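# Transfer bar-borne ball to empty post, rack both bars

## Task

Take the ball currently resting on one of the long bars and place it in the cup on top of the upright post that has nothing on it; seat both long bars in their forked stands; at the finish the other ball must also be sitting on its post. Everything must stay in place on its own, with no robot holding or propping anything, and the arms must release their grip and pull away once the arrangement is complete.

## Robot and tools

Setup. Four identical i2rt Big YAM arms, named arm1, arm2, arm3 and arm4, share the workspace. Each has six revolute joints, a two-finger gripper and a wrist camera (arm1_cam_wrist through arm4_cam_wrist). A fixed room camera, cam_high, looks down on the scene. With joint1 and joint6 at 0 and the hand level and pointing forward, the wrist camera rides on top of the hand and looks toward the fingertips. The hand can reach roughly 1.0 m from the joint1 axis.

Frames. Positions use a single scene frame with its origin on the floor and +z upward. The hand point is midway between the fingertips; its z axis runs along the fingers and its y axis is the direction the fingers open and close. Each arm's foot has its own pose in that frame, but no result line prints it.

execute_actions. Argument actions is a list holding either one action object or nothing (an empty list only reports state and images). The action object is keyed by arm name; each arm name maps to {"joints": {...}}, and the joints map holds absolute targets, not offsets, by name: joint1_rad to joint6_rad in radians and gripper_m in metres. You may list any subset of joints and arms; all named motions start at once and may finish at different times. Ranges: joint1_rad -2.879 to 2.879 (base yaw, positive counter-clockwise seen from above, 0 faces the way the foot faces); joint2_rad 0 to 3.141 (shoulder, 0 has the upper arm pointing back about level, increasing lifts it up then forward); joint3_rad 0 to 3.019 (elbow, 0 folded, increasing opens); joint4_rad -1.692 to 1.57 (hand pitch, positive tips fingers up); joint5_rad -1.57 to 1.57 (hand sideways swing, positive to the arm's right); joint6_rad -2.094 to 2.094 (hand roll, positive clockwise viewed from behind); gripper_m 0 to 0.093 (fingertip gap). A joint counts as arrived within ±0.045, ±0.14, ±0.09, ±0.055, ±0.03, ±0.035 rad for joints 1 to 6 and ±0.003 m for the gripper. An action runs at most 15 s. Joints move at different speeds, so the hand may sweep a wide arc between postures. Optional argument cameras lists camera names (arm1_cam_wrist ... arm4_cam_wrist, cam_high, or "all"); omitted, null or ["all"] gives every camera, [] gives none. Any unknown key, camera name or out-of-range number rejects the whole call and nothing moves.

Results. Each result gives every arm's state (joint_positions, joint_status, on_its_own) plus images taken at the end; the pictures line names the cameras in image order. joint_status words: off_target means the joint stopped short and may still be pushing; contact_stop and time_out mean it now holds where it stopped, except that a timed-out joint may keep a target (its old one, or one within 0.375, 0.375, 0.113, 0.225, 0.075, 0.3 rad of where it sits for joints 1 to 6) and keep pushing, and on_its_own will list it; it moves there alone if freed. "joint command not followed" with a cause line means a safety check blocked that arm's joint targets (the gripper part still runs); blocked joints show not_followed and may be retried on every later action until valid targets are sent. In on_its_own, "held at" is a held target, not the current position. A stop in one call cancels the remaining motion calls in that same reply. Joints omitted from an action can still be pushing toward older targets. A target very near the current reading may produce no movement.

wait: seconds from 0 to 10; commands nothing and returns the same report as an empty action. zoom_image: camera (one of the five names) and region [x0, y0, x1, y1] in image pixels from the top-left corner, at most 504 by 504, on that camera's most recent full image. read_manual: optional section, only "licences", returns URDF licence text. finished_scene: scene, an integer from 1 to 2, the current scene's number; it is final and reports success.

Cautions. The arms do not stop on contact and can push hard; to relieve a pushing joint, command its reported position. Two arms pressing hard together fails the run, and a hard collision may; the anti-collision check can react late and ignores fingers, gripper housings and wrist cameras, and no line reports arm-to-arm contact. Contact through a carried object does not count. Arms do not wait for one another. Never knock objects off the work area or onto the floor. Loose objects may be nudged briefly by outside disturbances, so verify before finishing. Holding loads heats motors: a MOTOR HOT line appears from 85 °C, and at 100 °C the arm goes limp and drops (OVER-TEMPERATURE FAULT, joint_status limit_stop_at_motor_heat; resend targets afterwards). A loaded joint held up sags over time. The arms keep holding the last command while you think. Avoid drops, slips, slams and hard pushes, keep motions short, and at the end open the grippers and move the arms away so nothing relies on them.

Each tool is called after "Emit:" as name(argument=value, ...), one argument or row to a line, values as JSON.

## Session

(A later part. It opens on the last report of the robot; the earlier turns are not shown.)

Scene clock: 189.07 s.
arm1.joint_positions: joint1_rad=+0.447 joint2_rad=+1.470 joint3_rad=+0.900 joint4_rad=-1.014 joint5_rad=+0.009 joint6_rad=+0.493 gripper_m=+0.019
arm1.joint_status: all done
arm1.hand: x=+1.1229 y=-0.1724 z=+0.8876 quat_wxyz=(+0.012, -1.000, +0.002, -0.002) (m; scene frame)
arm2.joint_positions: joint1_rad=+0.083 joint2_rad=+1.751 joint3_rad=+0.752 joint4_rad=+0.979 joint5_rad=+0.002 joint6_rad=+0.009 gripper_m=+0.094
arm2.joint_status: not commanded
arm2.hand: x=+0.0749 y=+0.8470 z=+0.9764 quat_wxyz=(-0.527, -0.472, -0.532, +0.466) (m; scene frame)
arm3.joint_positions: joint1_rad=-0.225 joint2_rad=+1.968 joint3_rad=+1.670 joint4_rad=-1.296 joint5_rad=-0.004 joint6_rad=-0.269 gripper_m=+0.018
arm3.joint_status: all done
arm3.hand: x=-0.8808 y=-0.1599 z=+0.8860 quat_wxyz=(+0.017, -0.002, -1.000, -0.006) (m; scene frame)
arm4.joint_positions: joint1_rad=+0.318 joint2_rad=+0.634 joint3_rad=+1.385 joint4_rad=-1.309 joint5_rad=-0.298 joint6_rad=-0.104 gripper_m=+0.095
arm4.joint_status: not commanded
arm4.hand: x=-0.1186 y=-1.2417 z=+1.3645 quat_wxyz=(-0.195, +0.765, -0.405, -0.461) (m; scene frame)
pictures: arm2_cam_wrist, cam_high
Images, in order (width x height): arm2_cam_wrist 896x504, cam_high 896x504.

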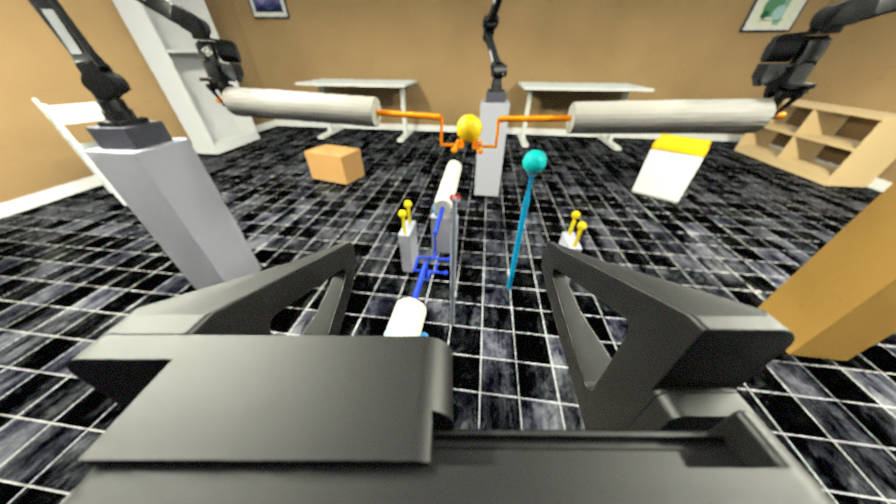

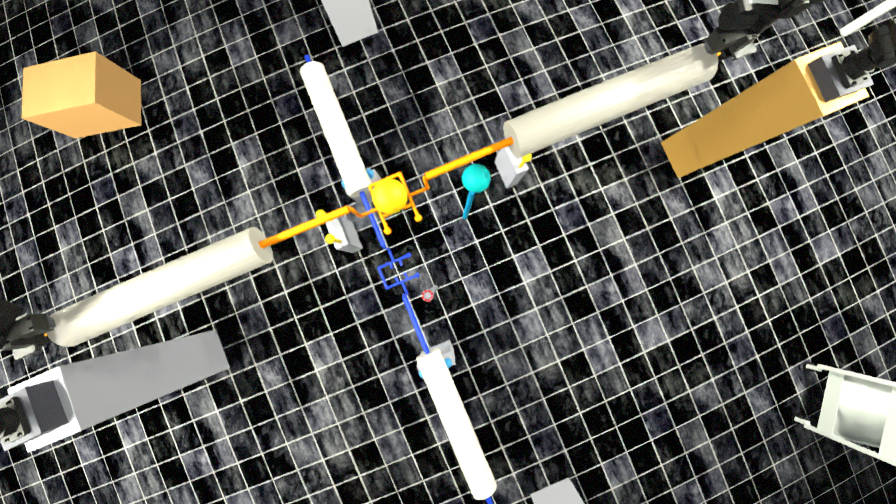

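Emit:
execute_actions(
  actions=[
    {"arm1": {"joints": {"joint1_rad": 0.22, "joint2_rad": 1.384, "joint3_rad": 0.845, "joint4_rad": -1.0, "joint6_rad": 0.266}}, "arm3": {"joints": {"joint1_rad": -0.087, "joint2_rad": 1.885, "joint3_rad": 1.612, "joint4_rad": -1.247, "joint6_rad": -0.12}}},
  ],
  cameras=[],
)

Emit:
execute_actions(
  actions=[
    {"arm1": {"joints": {"joint1_rad": -0.016, "joint2_rad": 1.396, "joint3_rad": 0.788, "joint4_rad": -0.935, "joint6_rad": 0.03}}, "arm3": {"joints": {"joint1_rad": 0.052, "joint2_rad": 1.9, "joint3_rad": 1.568, "joint4_rad": -1.195, "joint6_rad": 0.019}}},
  ],
  cameras=["arm2_cam_wrist", "cam_high"],
)

Scene clock: 204.27 s.
arm1.joint_positions: joint1_rad=+0.221 joint2_rad=+1.406 joint3_rad=+0.811 joint4_rad=-0.998 joint5_rad=+0.004 joint6_rad=+0.270 gripper_m=+0.019
arm1.joint_status: all done
arm1.hand: x=+1.1237 y=-0.0874 z=+0.8817 quat_wxyz=(+0.009, -1.000, +0.003, -0.008) (m; scene frame)
arm2.joint_positions: joint1_rad=+0.083 joint2_rad=+1.751 joint3_rad=+0.752 joint4_rad=+0.979 joint5_rad=+0.002 joint6_rad=+0.009 gripper_m=+0.094
arm2.joint_status: not commanded
arm2.hand: x=+0.0749 y=+0.8470 z=+0.9764 quat_wxyz=(-0.527, -0.472, -0.532, +0.466) (m; scene frame)
arm3.joint_positions: joint1_rad=-0.082 joint2_rad=+1.938 joint3_rad=+1.588 joint4_rad=-1.246 joint5_rad=-0.001 joint6_rad=-0.124 gripper_m=+0.018
arm3.joint_status: all done
arm3.hand: x=-0.8804 y=-0.0757 z=+0.8736 quat_wxyz=(+0.018, -0.004, -1.000, -0.003) (m; scene frame)
arm4.joint_positions: joint1_rad=+0.318 joint2_rad=+0.634 joint3_rad=+1.385 joint4_rad=-1.309 joint5_rad=-0.298 joint6_rad=-0.104 gripper_m=+0.095
arm4.joint_status: not commanded
arm4.hand: x=-0.1186 y=-1.2417 z=+1.3645 quat_wxyz=(-0.195, +0.765, -0.405, -0.461) (m; scene frame)
pictures: none
No camera images: the call's "cameras" was empty. Leave "cameras" out to get every camera's image.

Scene clock: 205.43 s.
arm1.joint_positions: joint1_rad=-0.017 joint2_rad=+1.406 joint3_rad=+0.762 joint4_rad=-0.949 joint5_rad=+0.005 joint6_rad=+0.033 gripper_m=+0.019
arm1.joint_status: all done
arm1.hand: x=+1.1234 y=-0.0075 z=+0.8672 quat_wxyz=(+0.007, -1.000, +0.004, -0.010) (m; scene frame)
arm2.joint_positions: joint1_rad=+0.083 joint2_rad=+1.751 joint3_rad=+0.752 joint4_rad=+0.979 joint5_rad=+0.002 joint6_rad=+0.009 gripper_m=+0.094
arm2.joint_status: not commanded
arm2.hand: x=+0.0749 y=+0.8470 z=+0.9764 quat_wxyz=(-0.527, -0.472, -0.532, +0.466) (m; scene frame)
arm3.joint_positions: joint1_rad=+0.056 joint2_rad=+1.938 joint3_rad=+1.548 joint4_rad=-1.204 joint5_rad=+0.000 joint6_rad=+0.015 gripper_m=+0.018
arm3.joint_status: all done
arm3.hand: x=-0.8805 y=+0.0033 z=+0.8598 quat_wxyz=(+0.017, -0.004, -1.000, -0.001) (m; scene frame)
arm4.joint_positions: joint1_rad=+0.318 joint2_rad=+0.634 joint3_rad=+1.385 joint4_rad=-1.309 joint5_rad=-0.298 joint6_rad=-0.104 gripper_m=+0.095
arm4.joint_status: not commanded
arm4.hand: x=-0.1186 y=-1.2417 z=+1.3645 quat_wxyz=(-0.195, +0.765, -0.405, -0.461) (m; scene frame)
pictures: arm2_cam_wrist, cam_high
Images, in order (width x height): arm2_cam_wrist 896x504, cam_high 896x504.

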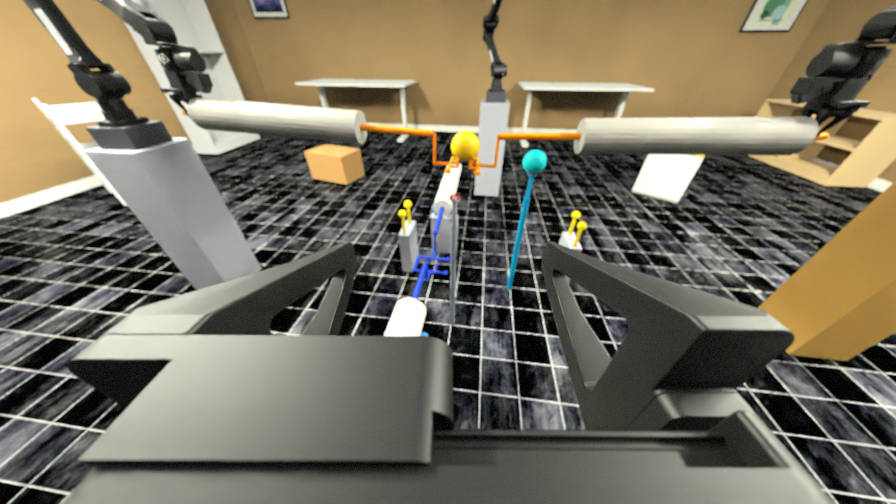

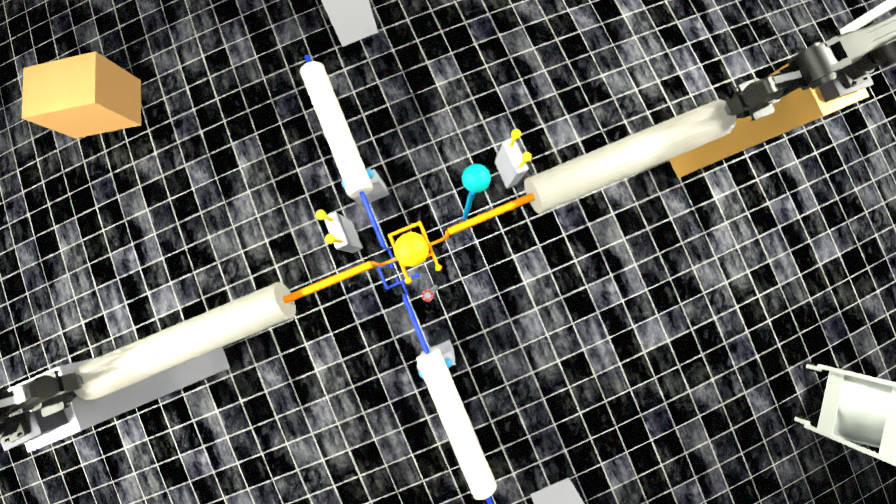

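Emit:
execute_actions(
  actions=[
    {"arm1": {"joints": {"joint1_rad": -0.255, "joint2_rad": 1.445, "joint3_rad": 0.735, "joint4_rad": -0.836, "joint6_rad": -0.212}}, "arm3": {"joints": {"joint1_rad": 0.181, "joint2_rad": 1.965, "joint3_rad": 1.585, "joint4_rad": -1.148, "joint6_rad": 0.148}}},
  ],
  cameras=[],
)

Emit:
execute_actions(
  actions=[
    {"arm1": {"joints": {"joint1_rad": -0.476, "joint2_rad": 1.55, "joint3_rad": 0.748, "joint4_rad": -0.743, "joint6_rad": -0.432}}, "arm3": {"joints": {"joint1_rad": 0.301, "joint2_rad": 2.058, "joint3_rad": 1.655, "joint4_rad": -1.122, "joint6_rad": 0.269}}},
  ],
  cameras=["arm2_cam_wrist", "cam_high"],
)

Scene clock: 226.90 s.
arm1.joint_positions: joint1_rad=-0.254 joint2_rad=+1.460 joint3_rad=+0.713 joint4_rad=-0.832 joint5_rad=+0.005 joint6_rad=-0.205 gripper_m=+0.019
arm1.joint_status: all done
arm1.hand: x=+1.1318 y=+0.0697 z=+0.8369 quat_wxyz=(+0.006, -1.000, +0.004, -0.003) (m; scene frame)
arm2.joint_positions: joint1_rad=+0.083 joint2_rad=+1.751 joint3_rad=+0.752 joint4_rad=+0.979 joint5_rad=+0.002 joint6_rad=+0.009 gripper_m=+0.094
arm2.joint_status: not commanded
arm2.hand: x=+0.0749 y=+0.8470 z=+0.9764 quat_wxyz=(-0.527, -0.472, -0.532, +0.466) (m; scene frame)
arm3.joint_positions: joint1_rad=+0.185 joint2_rad=+1.979 joint3_rad=+1.548 joint4_rad=-1.141 joint5_rad=+0.002 joint6_rad=+0.144 gripper_m=+0.018
arm3.joint_status: all done
arm3.hand: x=-0.8735 y=+0.0776 z=+0.8371 quat_wxyz=(+0.006, -0.004, -1.000, +0.000) (m; scene frame)
arm4.joint_positions: joint1_rad=+0.318 joint2_rad=+0.634 joint3_rad=+1.385 joint4_rad=-1.309 joint5_rad=-0.298 joint6_rad=-0.104 gripper_m=+0.095
arm4.joint_status: not commanded
arm4.hand: x=-0.1186 y=-1.2417 z=+1.3645 quat_wxyz=(-0.195, +0.765, -0.405, -0.461) (m; scene frame)
pictures: none
No camera images: the call's "cameras" was empty. Leave "cameras" out to get every camera's image.

Scene clock: 227.97 s.
arm1.joint_positions: joint1_rad=-0.472 joint2_rad=+1.563 joint3_rad=+0.722 joint4_rad=-0.737 joint5_rad=+0.005 joint6_rad=-0.422 gripper_m=+0.019
arm1.joint_status: all done
arm1.hand: x=+1.1418 y=+0.1428 z=+0.8076 quat_wxyz=(+0.005, -1.000, +0.004, -0.003) (m; scene frame)
arm2.joint_positions: joint1_rad=+0.083 joint2_rad=+1.751 joint3_rad=+0.752 joint4_rad=+0.979 joint5_rad=+0.002 joint6_rad=+0.009 gripper_m=+0.094
arm2.joint_status: not commanded
arm2.hand: x=+0.0749 y=+0.8470 z=+0.9764 quat_wxyz=(-0.527, -0.472, -0.532, +0.466) (m; scene frame)
arm3.joint_positions: joint1_rad=+0.306 joint2_rad=+2.075 joint3_rad=+1.608 joint4_rad=-1.111 joint5_rad=+0.006 joint6_rad=+0.263 gripper_m=+0.018
arm3.joint_status: all done
arm3.hand: x=-0.8658 y=+0.1517 z=+0.8028 quat_wxyz=(+0.009, -0.003, -1.000, +0.003) (m; scene frame)
arm4.joint_positions: joint1_rad=+0.318 joint2_rad=+0.634 joint3_rad=+1.385 joint4_rad=-1.309 joint5_rad=-0.298 joint6_rad=-0.104 gripper_m=+0.095
arm4.joint_status: not commanded
arm4.hand: x=-0.1186 y=-1.2417 z=+1.3645 quat_wxyz=(-0.195, +0.765, -0.405, -0.461) (m; scene frame)
pictures: arm2_cam_wrist, cam_high
Images, in order (width x height): arm2_cam_wrist 896x504, cam_high 896x504.

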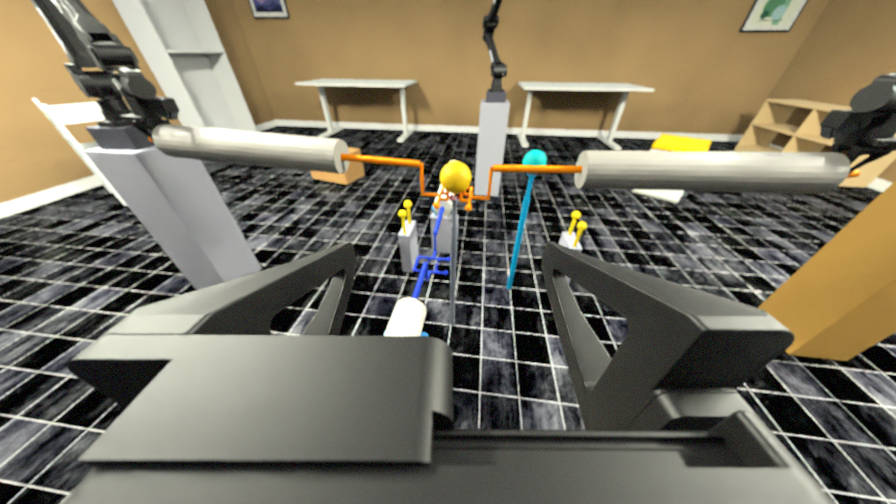

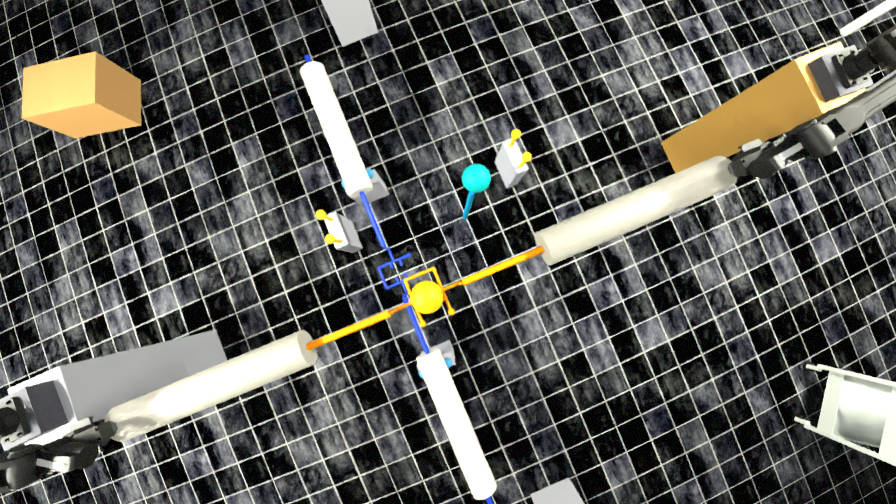

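Emit:
zoom_image(
  camera="arm2_cam_wrist",
  region=[380, 130, 540, 250],
)

Emit:
zoom_image(
  camera="cam_high",
  region=[360, 240, 500, 350],
)

Region (380, 130, 540, 250) of arm2_cam_wrist's 896x504 image, scaled by 3.150, with more detail than that image has; it fills the top 378 rows of this view, and the rest is white.

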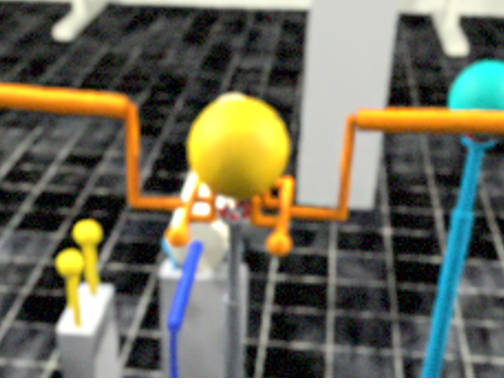

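Region (360, 240, 500, 350) of cam_high's 896x504 image, scaled by 3.600, with more detail than that image has; it fills the top 396 rows of this view, and the rest is white.

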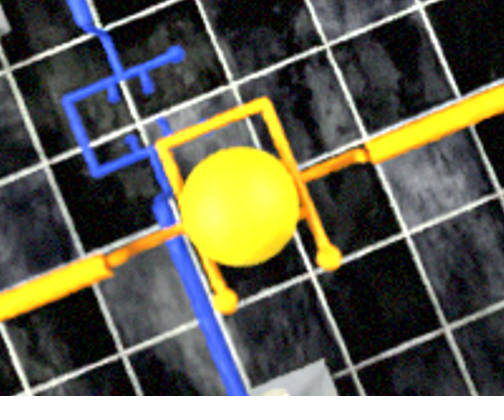

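Emit:
execute_actions(
  actions=[
    {"arm1": {"joints": {"joint2_rad": 1.62, "joint3_rad": 0.722, "joint4_rad": -0.658}}, "arm3": {"joints": {"joint2_rad": 2.095, "joint3_rad": 1.597, "joint4_rad": -1.057}}},
  ],
  cameras=["arm2_cam_wrist", "cam_high"],
)

Emit:
zoom_image(
  camera="arm2_cam_wrist",
  region=[380, 130, 540, 250],
)

Scene clock: 240.50 s.
arm1.joint_positions: joint1_rad=-0.472 joint2_rad=+1.633 joint3_rad=+0.712 joint4_rad=-0.663 joint5_rad=+0.005 joint6_rad=-0.422 gripper_m=+0.019
arm1.joint_status: all done
arm1.hand: x=+1.1407 y=+0.1435 z=+0.7826 quat_wxyz=(+0.004, -1.000, +0.004, -0.006) (m; scene frame)
arm2.joint_positions: joint1_rad=+0.083 joint2_rad=+1.751 joint3_rad=+0.752 joint4_rad=+0.979 joint5_rad=+0.002 joint6_rad=+0.009 gripper_m=+0.094
arm2.joint_status: not commanded
arm2.hand: x=+0.0749 y=+0.8470 z=+0.9764 quat_wxyz=(-0.527, -0.472, -0.532, +0.466) (m; scene frame)
arm3.joint_positions: joint1_rad=+0.306 joint2_rad=+2.102 joint3_rad=+1.586 joint4_rad=-1.065 joint5_rad=+0.006 joint6_rad=+0.263 gripper_m=+0.018
arm3.joint_status: all done
arm3.hand: x=-0.8674 y=+0.1514 z=+0.7799 quat_wxyz=(+0.010, -0.003, -1.000, +0.003) (m; scene frame)
arm4.joint_positions: joint1_rad=+0.318 joint2_rad=+0.634 joint3_rad=+1.385 joint4_rad=-1.309 joint5_rad=-0.298 joint6_rad=-0.104 gripper_m=+0.095
arm4.joint_status: not commanded
arm4.hand: x=-0.1186 y=-1.2417 z=+1.3645 quat_wxyz=(-0.195, +0.765, -0.405, -0.461) (m; scene frame)
pictures: arm2_cam_wrist, cam_high
Images, in order (width x height): arm2_cam_wrist 896x504, cam_high 896x504.

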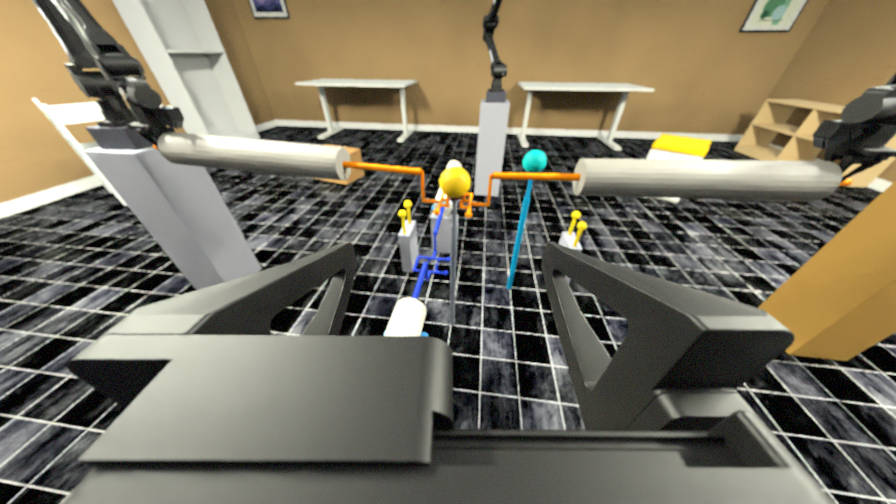

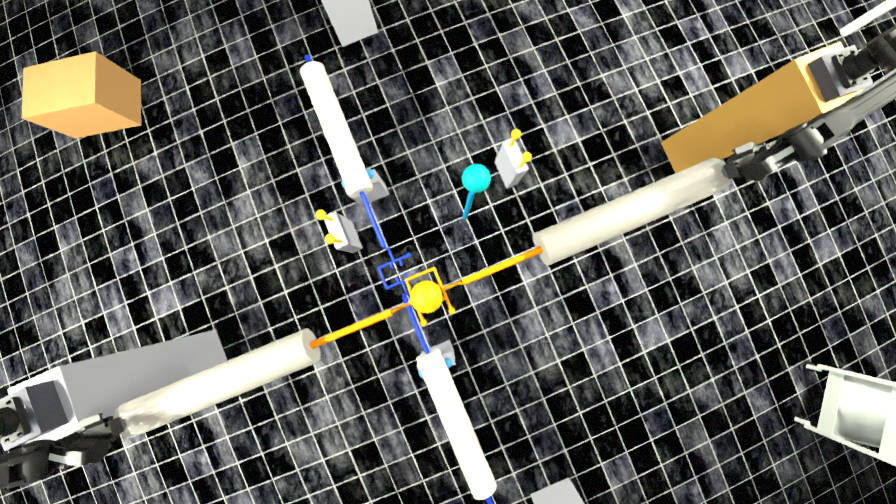

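Region (380, 130, 540, 250) of arm2_cam_wrist's 896x504 image, scaled by 3.150, with more detail than that image has; it fills the top 378 rows of this view, and the rest is white.

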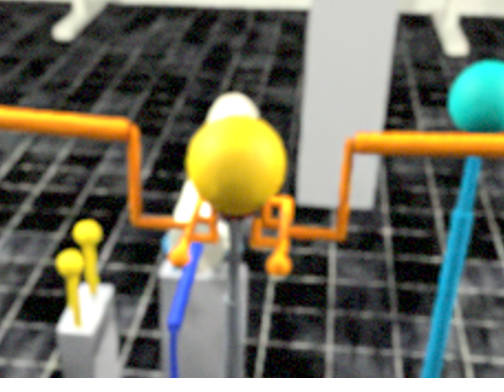

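Emit:
execute_actions(
  actions=[
    {"arm1": {"joints": {"joint2_rad": 1.792, "joint3_rad": 0.70, "joint4_rad": -0.458}}, "arm3": {"joints": {"joint2_rad": 2.188, "joint3_rad": 1.568, "joint4_rad": -0.925}}},
  ],
  cameras=["arm2_cam_wrist", "cam_high"],
)

Emit:
zoom_image(
  camera="arm2_cam_wrist",
  region=[380, 130, 540, 250],
)

Emit:
zoom_image(
  camera="cam_high",
  region=[360, 240, 500, 350],
)

Scene clock: 245.20 s.
arm1.joint_positions: joint1_rad=-0.472 joint2_rad=+1.810 joint3_rad=+0.691 joint4_rad=-0.467 joint5_rad=+0.006 joint6_rad=-0.422 gripper_m=+0.019
arm1.joint_status: all done
arm1.hand: x=+1.1405 y=+0.1442 z=+0.7213 quat_wxyz=(+0.004, -1.000, +0.004, -0.006) (m; scene frame)
arm2.joint_positions: joint1_rad=+0.083 joint2_rad=+1.751 joint3_rad=+0.752 joint4_rad=+0.979 joint5_rad=+0.002 joint6_rad=+0.009 gripper_m=+0.094
arm2.joint_status: not commanded
arm2.hand: x=+0.0749 y=+0.8470 z=+0.9764 quat_wxyz=(-0.527, -0.472, -0.532, +0.466) (m; scene frame)
arm3.joint_positions: joint1_rad=+0.306 joint2_rad=+2.210 joint3_rad=+1.557 joint4_rad=-0.929 joint5_rad=+0.006 joint6_rad=+0.263 gripper_m=+0.018
arm3.joint_status: all done
arm3.hand: x=-0.8675 y=+0.1518 z=+0.7071 quat_wxyz=(+0.010, -0.003, -1.000, +0.003) (m; scene frame)
arm4.joint_positions: joint1_rad=+0.318 joint2_rad=+0.634 joint3_rad=+1.385 joint4_rad=-1.309 joint5_rad=-0.298 joint6_rad=-0.104 gripper_m=+0.095
arm4.joint_status: not commanded
arm4.hand: x=-0.1186 y=-1.2417 z=+1.3645 quat_wxyz=(-0.195, +0.765, -0.405, -0.461) (m; scene frame)
pictures: arm2_cam_wrist, cam_high
Images, in order (width x height): arm2_cam_wrist 896x504, cam_high 896x504.

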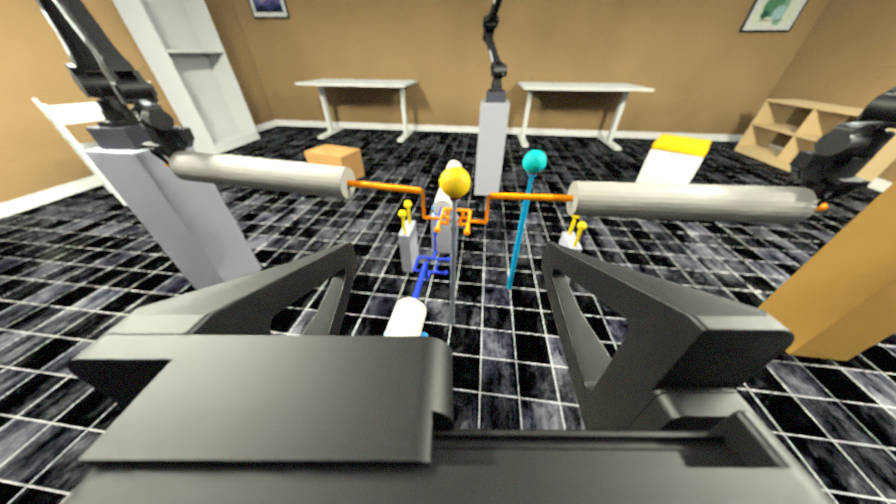

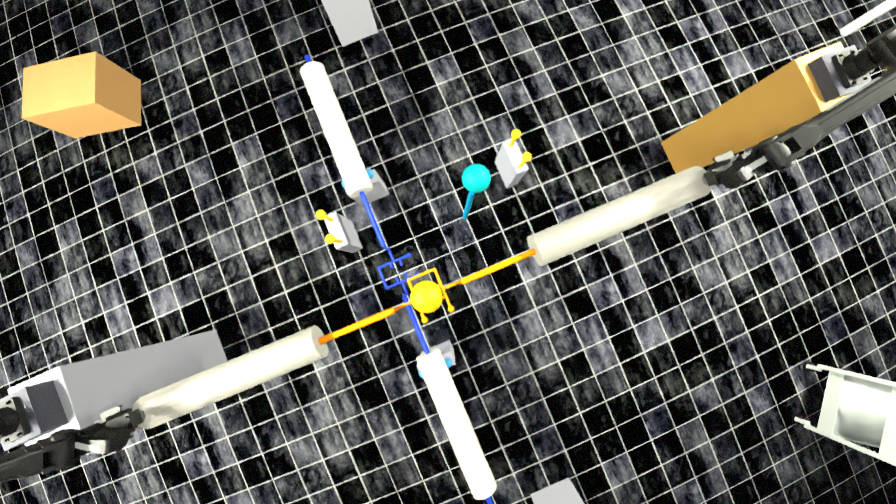

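Region (380, 130, 540, 250) of arm2_cam_wrist's 896x504 image, scaled by 3.150, with more detail than that image has; it fills the top 378 rows of this view, and the rest is white.

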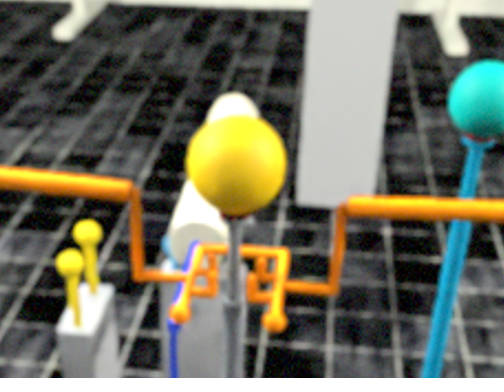

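Region (360, 240, 500, 350) of cam_high's 896x504 image, scaled by 3.600, with more detail than that image has; it fills the top 396 rows of this view, and the rest is white.

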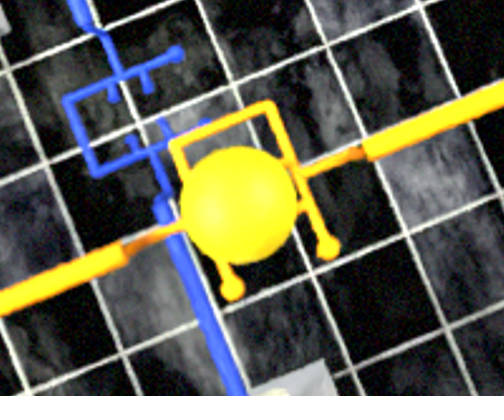

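Emit:
execute_actions(
  actions=[
    {"arm1": {"joints": {"joint1_rad": -0.257, "joint2_rad": 1.76, "joint3_rad": 0.637, "joint4_rad": -0.423, "joint6_rad": -0.205}}, "arm3": {"joints": {"joint1_rad": 0.19, "joint2_rad": 2.15, "joint3_rad": 1.505, "joint4_rad": -0.89, "joint6_rad": 0.14}}},
  ],
  cameras=["arm2_cam_wrist", "cam_high"],
)

Emit:
zoom_image(
  camera="arm2_cam_wrist",
  region=[380, 130, 540, 250],
)

Scene clock: 264.10 s.
arm1.joint_positions: joint1_rad=-0.256 joint2_rad=+1.777 joint3_rad=+0.629 joint4_rad=-0.430 joint5_rad=-0.002 joint6_rad=-0.210 gripper_m=+0.019
arm1.joint_status: all done
arm1.hand: x=+1.1365 y=+0.0692 z=+0.7206 quat_wxyz=(+0.003, -1.000, +0.002, -0.002) (m; scene frame)
arm2.joint_positions: joint1_rad=+0.083 joint2_rad=+1.751 joint3_rad=+0.752 joint4_rad=+0.979 joint5_rad=+0.002 joint6_rad=+0.009 gripper_m=+0.094
arm2.joint_status: not commanded
arm2.hand: x=+0.0749 y=+0.8470 z=+0.9764 quat_wxyz=(-0.527, -0.472, -0.532, +0.466) (m; scene frame)
arm3.joint_positions: joint1_rad=+0.186 joint2_rad=+2.192 joint3_rad=+1.497 joint4_rad=-0.889 joint5_rad=+0.004 joint6_rad=+0.134 gripper_m=+0.018
arm3.joint_status: all done
arm3.hand: x=-0.8691 y=+0.0791 z=+0.6993 quat_wxyz=(+0.013, +0.001, -1.000, +0.002) (m; scene frame)
arm4.joint_positions: joint1_rad=+0.318 joint2_rad=+0.634 joint3_rad=+1.385 joint4_rad=-1.309 joint5_rad=-0.298 joint6_rad=-0.104 gripper_m=+0.095
arm4.joint_status: not commanded
arm4.hand: x=-0.1186 y=-1.2417 z=+1.3645 quat_wxyz=(-0.195, +0.765, -0.405, -0.461) (m; scene frame)
pictures: arm2_cam_wrist, cam_high
Images, in order (width x height): arm2_cam_wrist 896x504, cam_high 896x504.

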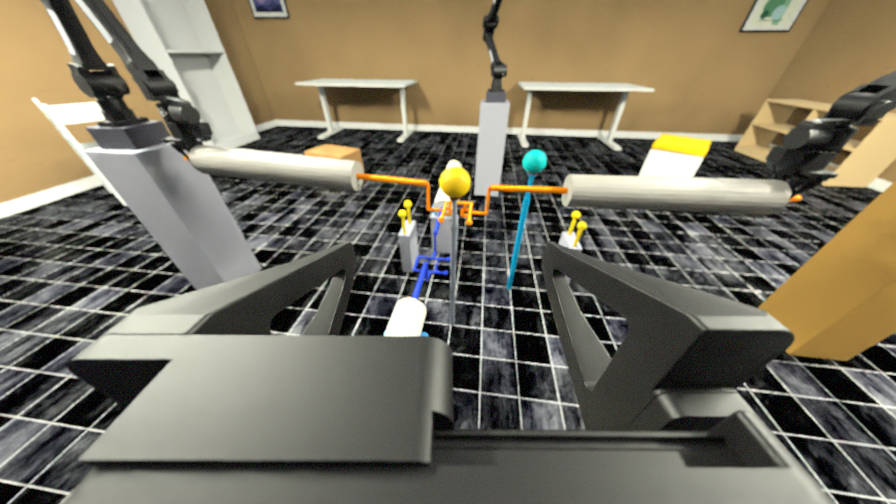

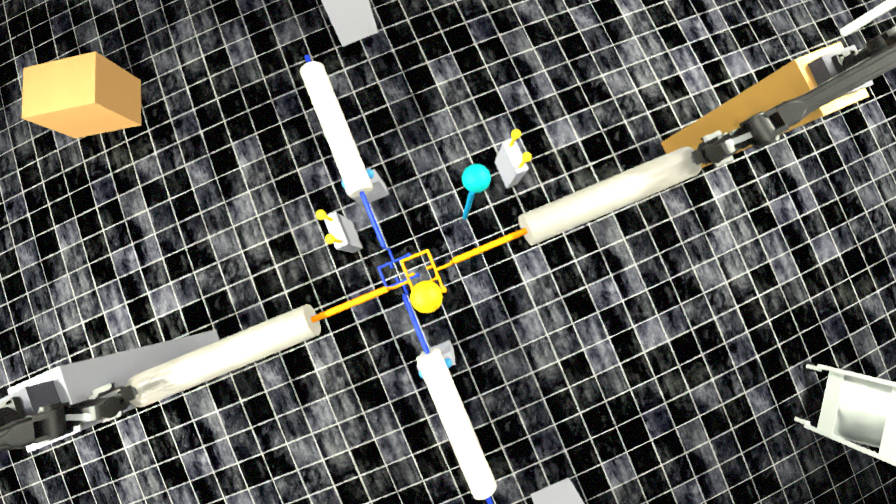

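Region (380, 130, 540, 250) of arm2_cam_wrist's 896x504 image, scaled by 3.150, with more detail than that image has; it fills the top 378 rows of this view, and the rest is white.

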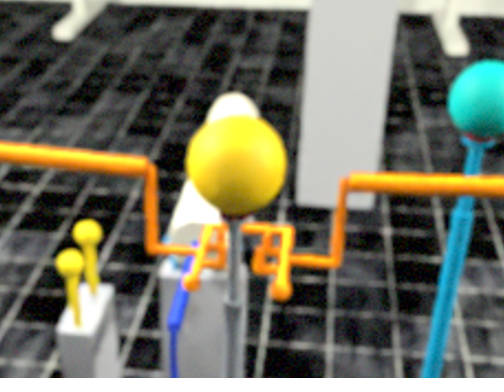

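Emit:
execute_actions(
  actions=[
    {"arm1": {"joints": {"joint1_rad": 0.043, "joint2_rad": 1.69, "joint3_rad": 0.632, "joint4_rad": -0.506, "joint6_rad": 0.096}}, "arm3": {"joints": {"joint1_rad": 0.03, "joint2_rad": 2.065, "joint3_rad": 1.472, "joint4_rad": -0.95, "joint6_rad": -0.013}}},
  ],
  cameras=["cam_high"],
)

Emit:
execute_actions(
  actions=[
    {"arm1": {"joints": {"joint1_rad": 0.146, "joint2_rad": 1.546, "joint3_rad": 0.822, "joint4_rad": -0.836, "joint6_rad": 0.199}}, "arm3": {"joints": {"joint1_rad": -0.047, "joint2_rad": 1.862, "joint3_rad": 1.403, "joint4_rad": -1.09, "joint6_rad": -0.09}}},
  ],
  cameras=["arm2_cam_wrist", "cam_high"],
)

Scene clock: 289.73 s.
arm1.joint_positions: joint1_rad=+0.042 joint2_rad=+1.704 joint3_rad=+0.625 joint4_rad=-0.496 joint5_rad=-0.003 joint6_rad=+0.088 gripper_m=+0.019
arm1.joint_status: all done
arm1.hand: x=+1.1322 y=-0.0261 z=+0.7412 quat_wxyz=(+0.003, -1.000, +0.002, -0.001) (m; scene frame)
arm2.joint_positions: joint1_rad=+0.083 joint2_rad=+1.751 joint3_rad=+0.752 joint4_rad=+0.979 joint5_rad=+0.002 joint6_rad=+0.009 gripper_m=+0.094
arm2.joint_status: not commanded
arm2.hand: x=+0.0749 y=+0.8470 z=+0.9764 quat_wxyz=(-0.527, -0.472, -0.532, +0.466) (m; scene frame)
arm3.joint_positions: joint1_rad=+0.029 joint2_rad=+2.092 joint3_rad=+1.466 joint4_rad=-0.941 joint5_rad=+0.002 joint6_rad=-0.022 gripper_m=+0.018
arm3.joint_status: all done
arm3.hand: x=-0.8711 y=-0.0124 z=+0.7461 quat_wxyz=(+0.004, +0.001, -1.000, +0.000) (m; scene frame)
arm4.joint_positions: joint1_rad=+0.318 joint2_rad=+0.634 joint3_rad=+1.385 joint4_rad=-1.309 joint5_rad=-0.298 joint6_rad=-0.104 gripper_m=+0.095
arm4.joint_status: not commanded
arm4.hand: x=-0.1186 y=-1.2417 z=+1.3645 quat_wxyz=(-0.195, +0.765, -0.405, -0.461) (m; scene frame)
pictures: cam_high
Images, in order (width x height): cam_high 896x504.

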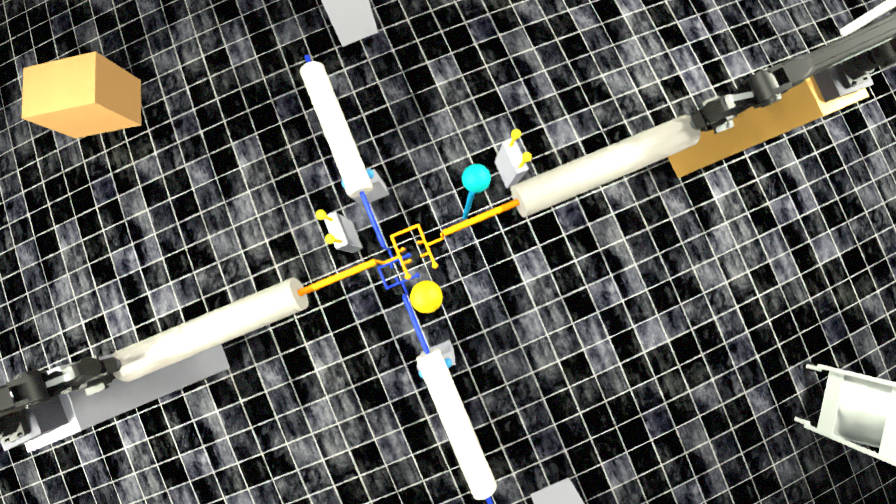

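Scene clock: 290.90 s.
arm1.joint_positions: joint1_rad=+0.146 joint2_rad=+1.548 joint3_rad=+0.797 joint4_rad=-0.797 joint5_rad=-0.001 joint6_rad=+0.191 gripper_m=+0.019
arm1.joint_status: all done
arm1.hand: x=+1.0908 y=-0.0680 z=+0.8306 quat_wxyz=(+0.002, -1.000, +0.001, +0.012) (m; scene frame)
arm2.joint_positions: joint1_rad=+0.083 joint2_rad=+1.751 joint3_rad=+0.752 joint4_rad=+0.979 joint5_rad=+0.002 joint6_rad=+0.009 gripper_m=+0.094
arm2.joint_status: not commanded
arm2.hand: x=+0.0749 y=+0.8470 z=+0.9764 quat_wxyz=(-0.527, -0.472, -0.532, +0.466) (m; scene frame)
arm3.joint_positions: joint1_rad=-0.051 joint2_rad=+1.869 joint3_rad=+1.389 joint4_rad=-1.080 joint5_rad=-0.001 joint6_rad=-0.097 gripper_m=+0.018
arm3.joint_status: all done
arm3.hand: x=-0.9130 y=-0.0547 z=+0.8414 quat_wxyz=(+0.001, -0.002, -1.000, -0.001) (m; scene frame)
arm4.joint_positions: joint1_rad=+0.318 joint2_rad=+0.634 joint3_rad=+1.385 joint4_rad=-1.309 joint5_rad=-0.298 joint6_rad=-0.104 gripper_m=+0.095
arm4.joint_status: not commanded
arm4.hand: x=-0.1186 y=-1.2417 z=+1.3645 quat_wxyz=(-0.195, +0.765, -0.405, -0.461) (m; scene frame)
pictures: arm2_cam_wrist, cam_high
Images, in order (width x height): arm2_cam_wrist 896x504, cam_high 896x504.

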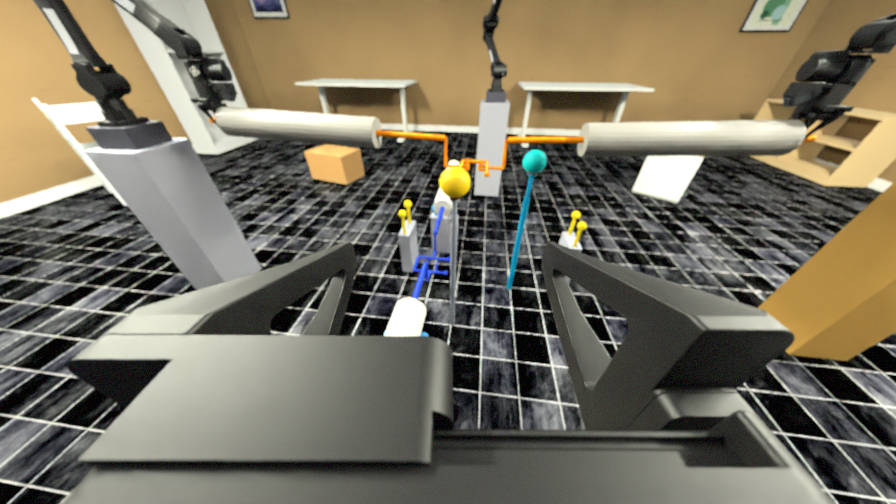

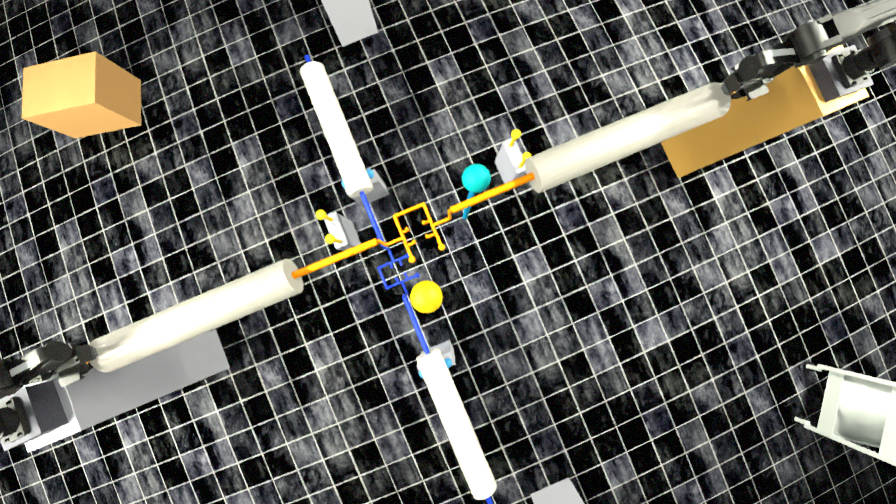

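Emit:
execute_actions(
  actions=[
    {"arm1": {"joints": {"joint1_rad": 0.304, "joint2_rad": 1.572, "joint3_rad": 1.02, "joint4_rad": -1.02, "joint6_rad": 0.36}}, "arm3": {"joints": {"joint1_rad": -0.183, "joint2_rad": 1.775, "joint3_rad": 1.395, "joint4_rad": -1.183, "joint6_rad": -0.223}}},
  ],
  cameras=[],
)

Emit:
execute_actions(
  actions=[
    {"arm1": {"joints": {"joint1_rad": 0.466, "joint2_rad": 1.728, "joint3_rad": 1.20, "joint4_rad": -1.03, "joint6_rad": 0.522}}, "arm3": {"joints": {"joint1_rad": -0.363, "joint2_rad": 1.795, "joint3_rad": 1.382, "joint4_rad": -1.142, "joint6_rad": -0.403}}},
  ],
  cameras=["arm2_cam_wrist", "cam_high"],
)

Scene clock: 297.50 s.
arm1.joint_positions: joint1_rad=+0.308 joint2_rad=+1.576 joint3_rad=+0.996 joint4_rad=-0.989 joint5_rad=+0.000 joint6_rad=+0.354 gripper_m=+0.019
arm1.joint_status: all done
arm1.hand: x=+1.0632 y=-0.1411 z=+0.8797 quat_wxyz=(+0.004, -1.000, +0.002, +0.002) (m; scene frame)
arm2.joint_positions: joint1_rad=+0.083 joint2_rad=+1.751 joint3_rad=+0.752 joint4_rad=+0.979 joint5_rad=+0.002 joint6_rad=+0.009 gripper_m=+0.094
arm2.joint_status: not commanded
arm2.hand: x=+0.0749 y=+0.8470 z=+0.9764 quat_wxyz=(-0.527, -0.472, -0.532, +0.466) (m; scene frame)
arm3.joint_positions: joint1_rad=-0.184 joint2_rad=+1.804 joint3_rad=+1.389 joint4_rad=-1.164 joint5_rad=-0.001 joint6_rad=-0.231 gripper_m=+0.018
arm3.joint_status: all done
arm3.hand: x=-0.9403 y=-0.1213 z=+0.8750 quat_wxyz=(+0.009, -0.001, -1.000, -0.002) (m; scene frame)
arm4.joint_positions: joint1_rad=+0.318 joint2_rad=+0.634 joint3_rad=+1.385 joint4_rad=-1.309 joint5_rad=-0.298 joint6_rad=-0.104 gripper_m=+0.095
arm4.joint_status: not commanded
arm4.hand: x=-0.1186 y=-1.2417 z=+1.3645 quat_wxyz=(-0.195, +0.765, -0.405, -0.461) (m; scene frame)
pictures: none
No camera images: the call's "cameras" was empty. Leave "cameras" out to get every camera's image.

Scene clock: 298.57 s.
arm1.joint_positions: joint1_rad=+0.465 joint2_rad=+1.745 joint3_rad=+1.185 joint4_rad=-1.012 joint5_rad=+0.001 joint6_rad=+0.513 gripper_m=+0.019
arm1.joint_status: all done
arm1.hand: x=+1.0325 y=-0.2318 z=+0.8680 quat_wxyz=(+0.006, -1.000, +0.003, +0.001) (m; scene frame)
arm2.joint_positions: joint1_rad=+0.083 joint2_rad=+1.751 joint3_rad=+0.752 joint4_rad=+0.979 joint5_rad=+0.002 joint6_rad=+0.009 gripper_m=+0.094
arm2.joint_status: not commanded
arm2.hand: x=+0.0749 y=+0.8470 z=+0.9764 quat_wxyz=(-0.527, -0.472, -0.532, +0.466) (m; scene frame)
arm3.joint_positions: joint1_rad=-0.364 joint2_rad=+1.804 joint3_rad=+1.372 joint4_rad=-1.130 joint5_rad=-0.004 joint6_rad=-0.409 gripper_m=+0.018
arm3.joint_status: all done
arm3.hand: x=-0.9689 y=-0.2104 z=+0.8691 quat_wxyz=(+0.001, -0.002, -1.000, -0.001) (m; scene frame)
arm4.joint_positions: joint1_rad=+0.318 joint2_rad=+0.634 joint3_rad=+1.385 joint4_rad=-1.309 joint5_rad=-0.298 joint6_rad=-0.104 gripper_m=+0.095
arm4.joint_status: not commanded
arm4.hand: x=-0.1186 y=-1.2417 z=+1.3645 quat_wxyz=(-0.195, +0.765, -0.405, -0.461) (m; scene frame)
pictures: arm2_cam_wrist, cam_high
Images, in order (width x height): arm2_cam_wrist 896x504, cam_high 896x504.

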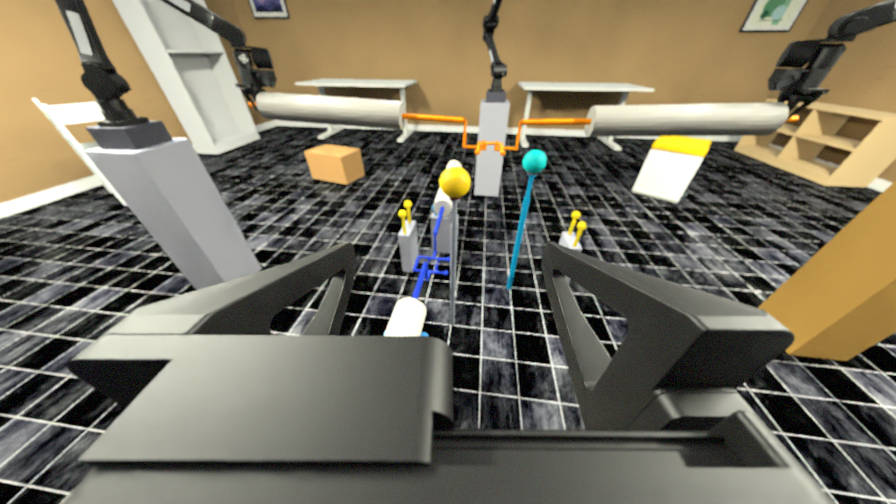

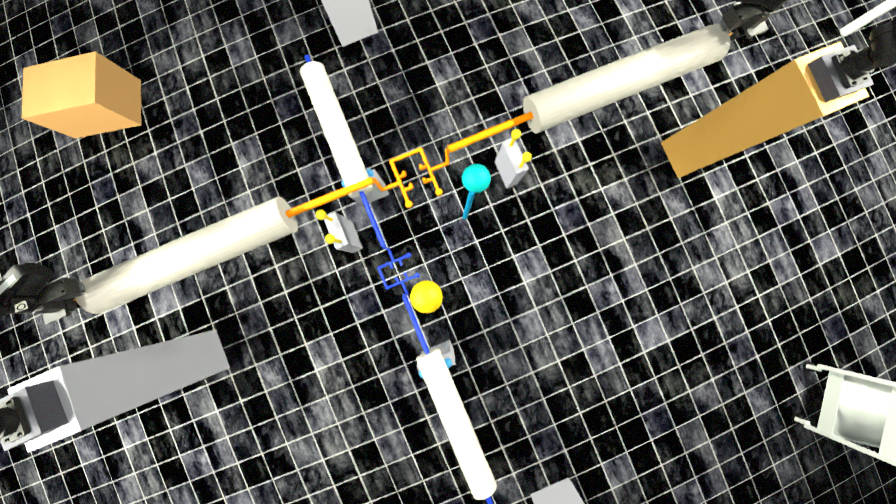

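Emit:
execute_actions(
  actions=[
    {"arm1": {"joints": {"joint1_rad": 0.537, "joint2_rad": 2.0, "joint3_rad": 1.34, "joint4_rad": -0.88, "joint6_rad": 0.592}}, "arm3": {"joints": {"joint1_rad": -0.491, "joint2_rad": 1.91, "joint3_rad": 1.297, "joint4_rad": -0.945, "joint6_rad": -0.531}}},
  ],
  cameras=[],
)

Emit:
execute_actions(
  actions=[
    {"arm1": {"joints": {"joint2_rad": 2.205, "joint3_rad": 1.318, "joint4_rad": -0.662}}, "arm3": {"joints": {"joint2_rad": 2.106, "joint3_rad": 1.257, "joint4_rad": -0.705}}},
  ],
  cameras=[],
)

Emit:
execute_actions(
  actions=[
    {"arm1": {"joints": {"joint2_rad": 2.452, "joint3_rad": 1.395, "joint4_rad": -0.49}}, "arm3": {"joints": {"joint2_rad": 2.352, "joint3_rad": 1.303, "joint4_rad": -0.505}}},
  ],
  cameras=["arm2_cam_wrist", "cam_high", "arm4_cam_wrist"],
)

Scene clock: 316.87 s.
arm1.joint_positions: joint1_rad=+0.532 joint2_rad=+2.027 joint3_rad=+1.318 joint4_rad=-0.865 joint5_rad=+0.004 joint6_rad=+0.582 gripper_m=+0.019
arm1.joint_status: all done
arm1.hand: x=+0.9969 y=-0.2913 z=+0.7708 quat_wxyz=(+0.007, -1.000, +0.004, +0.001) (m; scene frame)
arm2.joint_positions: joint1_rad=+0.083 joint2_rad=+1.751 joint3_rad=+0.752 joint4_rad=+0.979 joint5_rad=+0.002 joint6_rad=+0.009 gripper_m=+0.094
arm2.joint_status: not commanded
arm2.hand: x=+0.0749 y=+0.8470 z=+0.9764 quat_wxyz=(-0.527, -0.472, -0.532, +0.466) (m; scene frame)
arm3.joint_positions: joint1_rad=-0.488 joint2_rad=+1.936 joint3_rad=+1.289 joint4_rad=-0.942 joint5_rad=-0.007 joint6_rad=-0.534 gripper_m=+0.018
arm3.joint_status: all done
arm3.hand: x=-1.0025 y=-0.2659 z=+0.7758 quat_wxyz=(+0.012, -0.002, -1.000, -0.009) (m; scene frame)
arm4.joint_positions: joint1_rad=+0.318 joint2_rad=+0.634 joint3_rad=+1.385 joint4_rad=-1.309 joint5_rad=-0.298 joint6_rad=-0.104 gripper_m=+0.095
arm4.joint_status: not commanded
arm4.hand: x=-0.1186 y=-1.2417 z=+1.3645 quat_wxyz=(-0.195, +0.765, -0.405, -0.461) (m; scene frame)
pictures: none
No camera images: the call's "cameras" was empty. Leave "cameras" out to get every camera's image.

Scene clock: 318.00 s.
arm1.joint_positions: joint1_rad=+0.532 joint2_rad=+2.232 joint3_rad=+1.315 joint4_rad=-0.650 joint5_rad=+0.003 joint6_rad=+0.584 gripper_m=+0.019
arm1.joint_status: all done
arm1.hand: x=+0.9948 y=-0.2916 z=+0.6633 quat_wxyz=(+0.005, -1.000, +0.005, +0.003) (m; scene frame)
arm2.joint_positions: joint1_rad=+0.083 joint2_rad=+1.751 joint3_rad=+0.752 joint4_rad=+0.979 joint5_rad=+0.002 joint6_rad=+0.009 gripper_m=+0.094
arm2.joint_status: not commanded
arm2.hand: x=+0.0749 y=+0.8470 z=+0.9764 quat_wxyz=(-0.527, -0.472, -0.532, +0.466) (m; scene frame)
arm3.joint_positions: joint1_rad=-0.485 joint2_rad=+2.133 joint3_rad=+1.251 joint4_rad=-0.704 joint5_rad=-0.006 joint6_rad=-0.533 gripper_m=+0.018
arm3.joint_status: all done
arm3.hand: x=-1.0037 y=-0.2641 z=+0.6658 quat_wxyz=(+0.011, -0.001, -1.000, -0.008) (m; scene frame)
arm4.joint_positions: joint1_rad=+0.318 joint2_rad=+0.634 joint3_rad=+1.385 joint4_rad=-1.309 joint5_rad=-0.298 joint6_rad=-0.104 gripper_m=+0.095
arm4.joint_status: not commanded
arm4.hand: x=-0.1186 y=-1.2417 z=+1.3645 quat_wxyz=(-0.195, +0.765, -0.405, -0.461) (m; scene frame)
pictures: none
No camera images: the call's "cameras" was empty. Leave "cameras" out to get every camera's image.

Scene clock: 319.07 s.
arm1.joint_positions: joint1_rad=+0.529 joint2_rad=+2.476 joint3_rad=+1.388 joint4_rad=-0.478 joint5_rad=+0.004 joint6_rad=+0.582 gripper_m=+0.019
arm1.joint_status: all done
arm1.hand: x=+0.9940 y=-0.2887 z=+0.5518 quat_wxyz=(+0.005, -1.000, +0.006, +0.005) (m; scene frame)
arm2.joint_positions: joint1_rad=+0.083 joint2_rad=+1.751 joint3_rad=+0.752 joint4_rad=+0.979 joint5_rad=+0.002 joint6_rad=+0.009 gripper_m=+0.094
arm2.joint_status: not commanded
arm2.hand: x=+0.0749 y=+0.8470 z=+0.9764 quat_wxyz=(-0.527, -0.472, -0.532, +0.466) (m; scene frame)
arm3.joint_positions: joint1_rad=-0.481 joint2_rad=+2.368 joint3_rad=+1.289 joint4_rad=-0.498 joint5_rad=-0.009 joint6_rad=-0.530 gripper_m=+0.018
arm3.joint_status: all done
arm3.hand: x=-1.0047 y=-0.2609 z=+0.5557 quat_wxyz=(+0.007, +0.000, -1.000, -0.007) (m; scene frame)
arm4.joint_positions: joint1_rad=+0.318 joint2_rad=+0.634 joint3_rad=+1.385 joint4_rad=-1.309 joint5_rad=-0.298 joint6_rad=-0.104 gripper_m=+0.095
arm4.joint_status: not commanded
arm4.hand: x=-0.1186 y=-1.2417 z=+1.3645 quat_wxyz=(-0.195, +0.765, -0.405, -0.461) (m; scene frame)
pictures: arm2_cam_wrist, arm4_cam_wrist, cam_high
Images, in order (width x height): arm2_cam_wrist 896x504, arm4_cam_wrist 896x504, cam_high 896x504.

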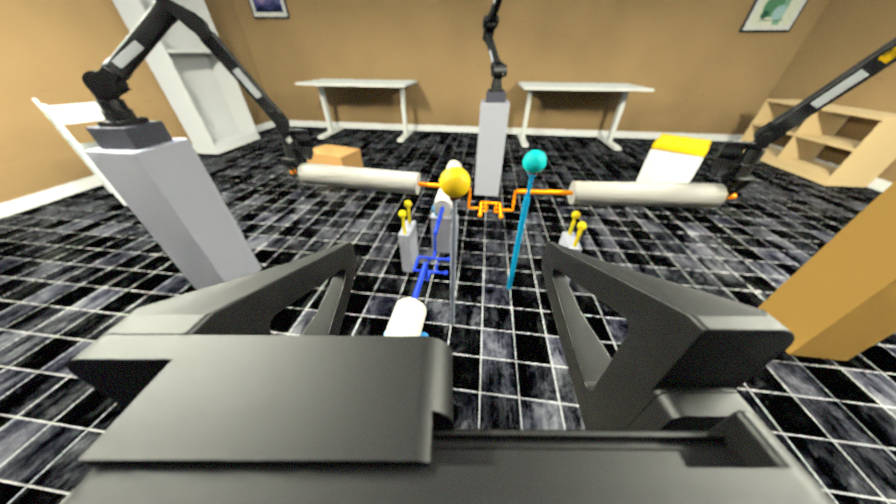

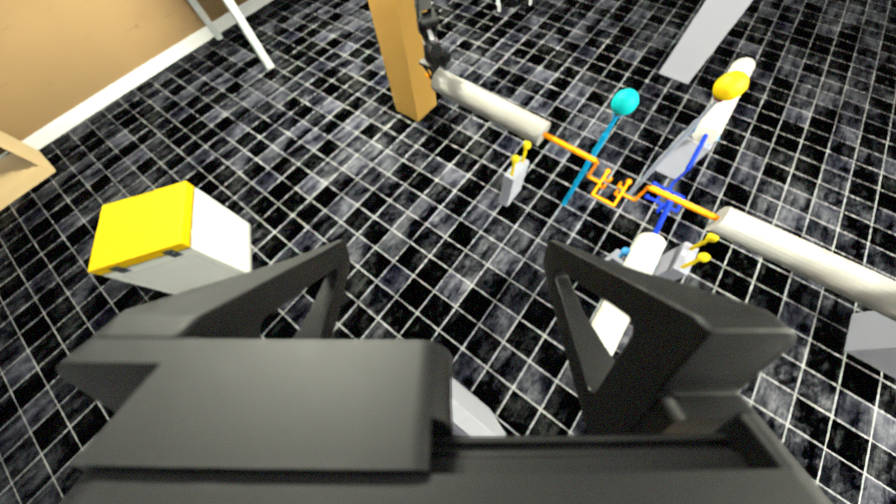

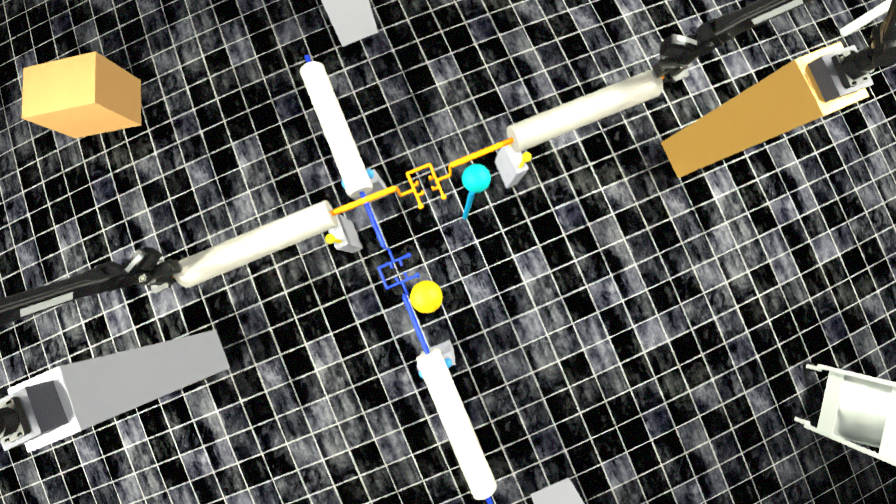

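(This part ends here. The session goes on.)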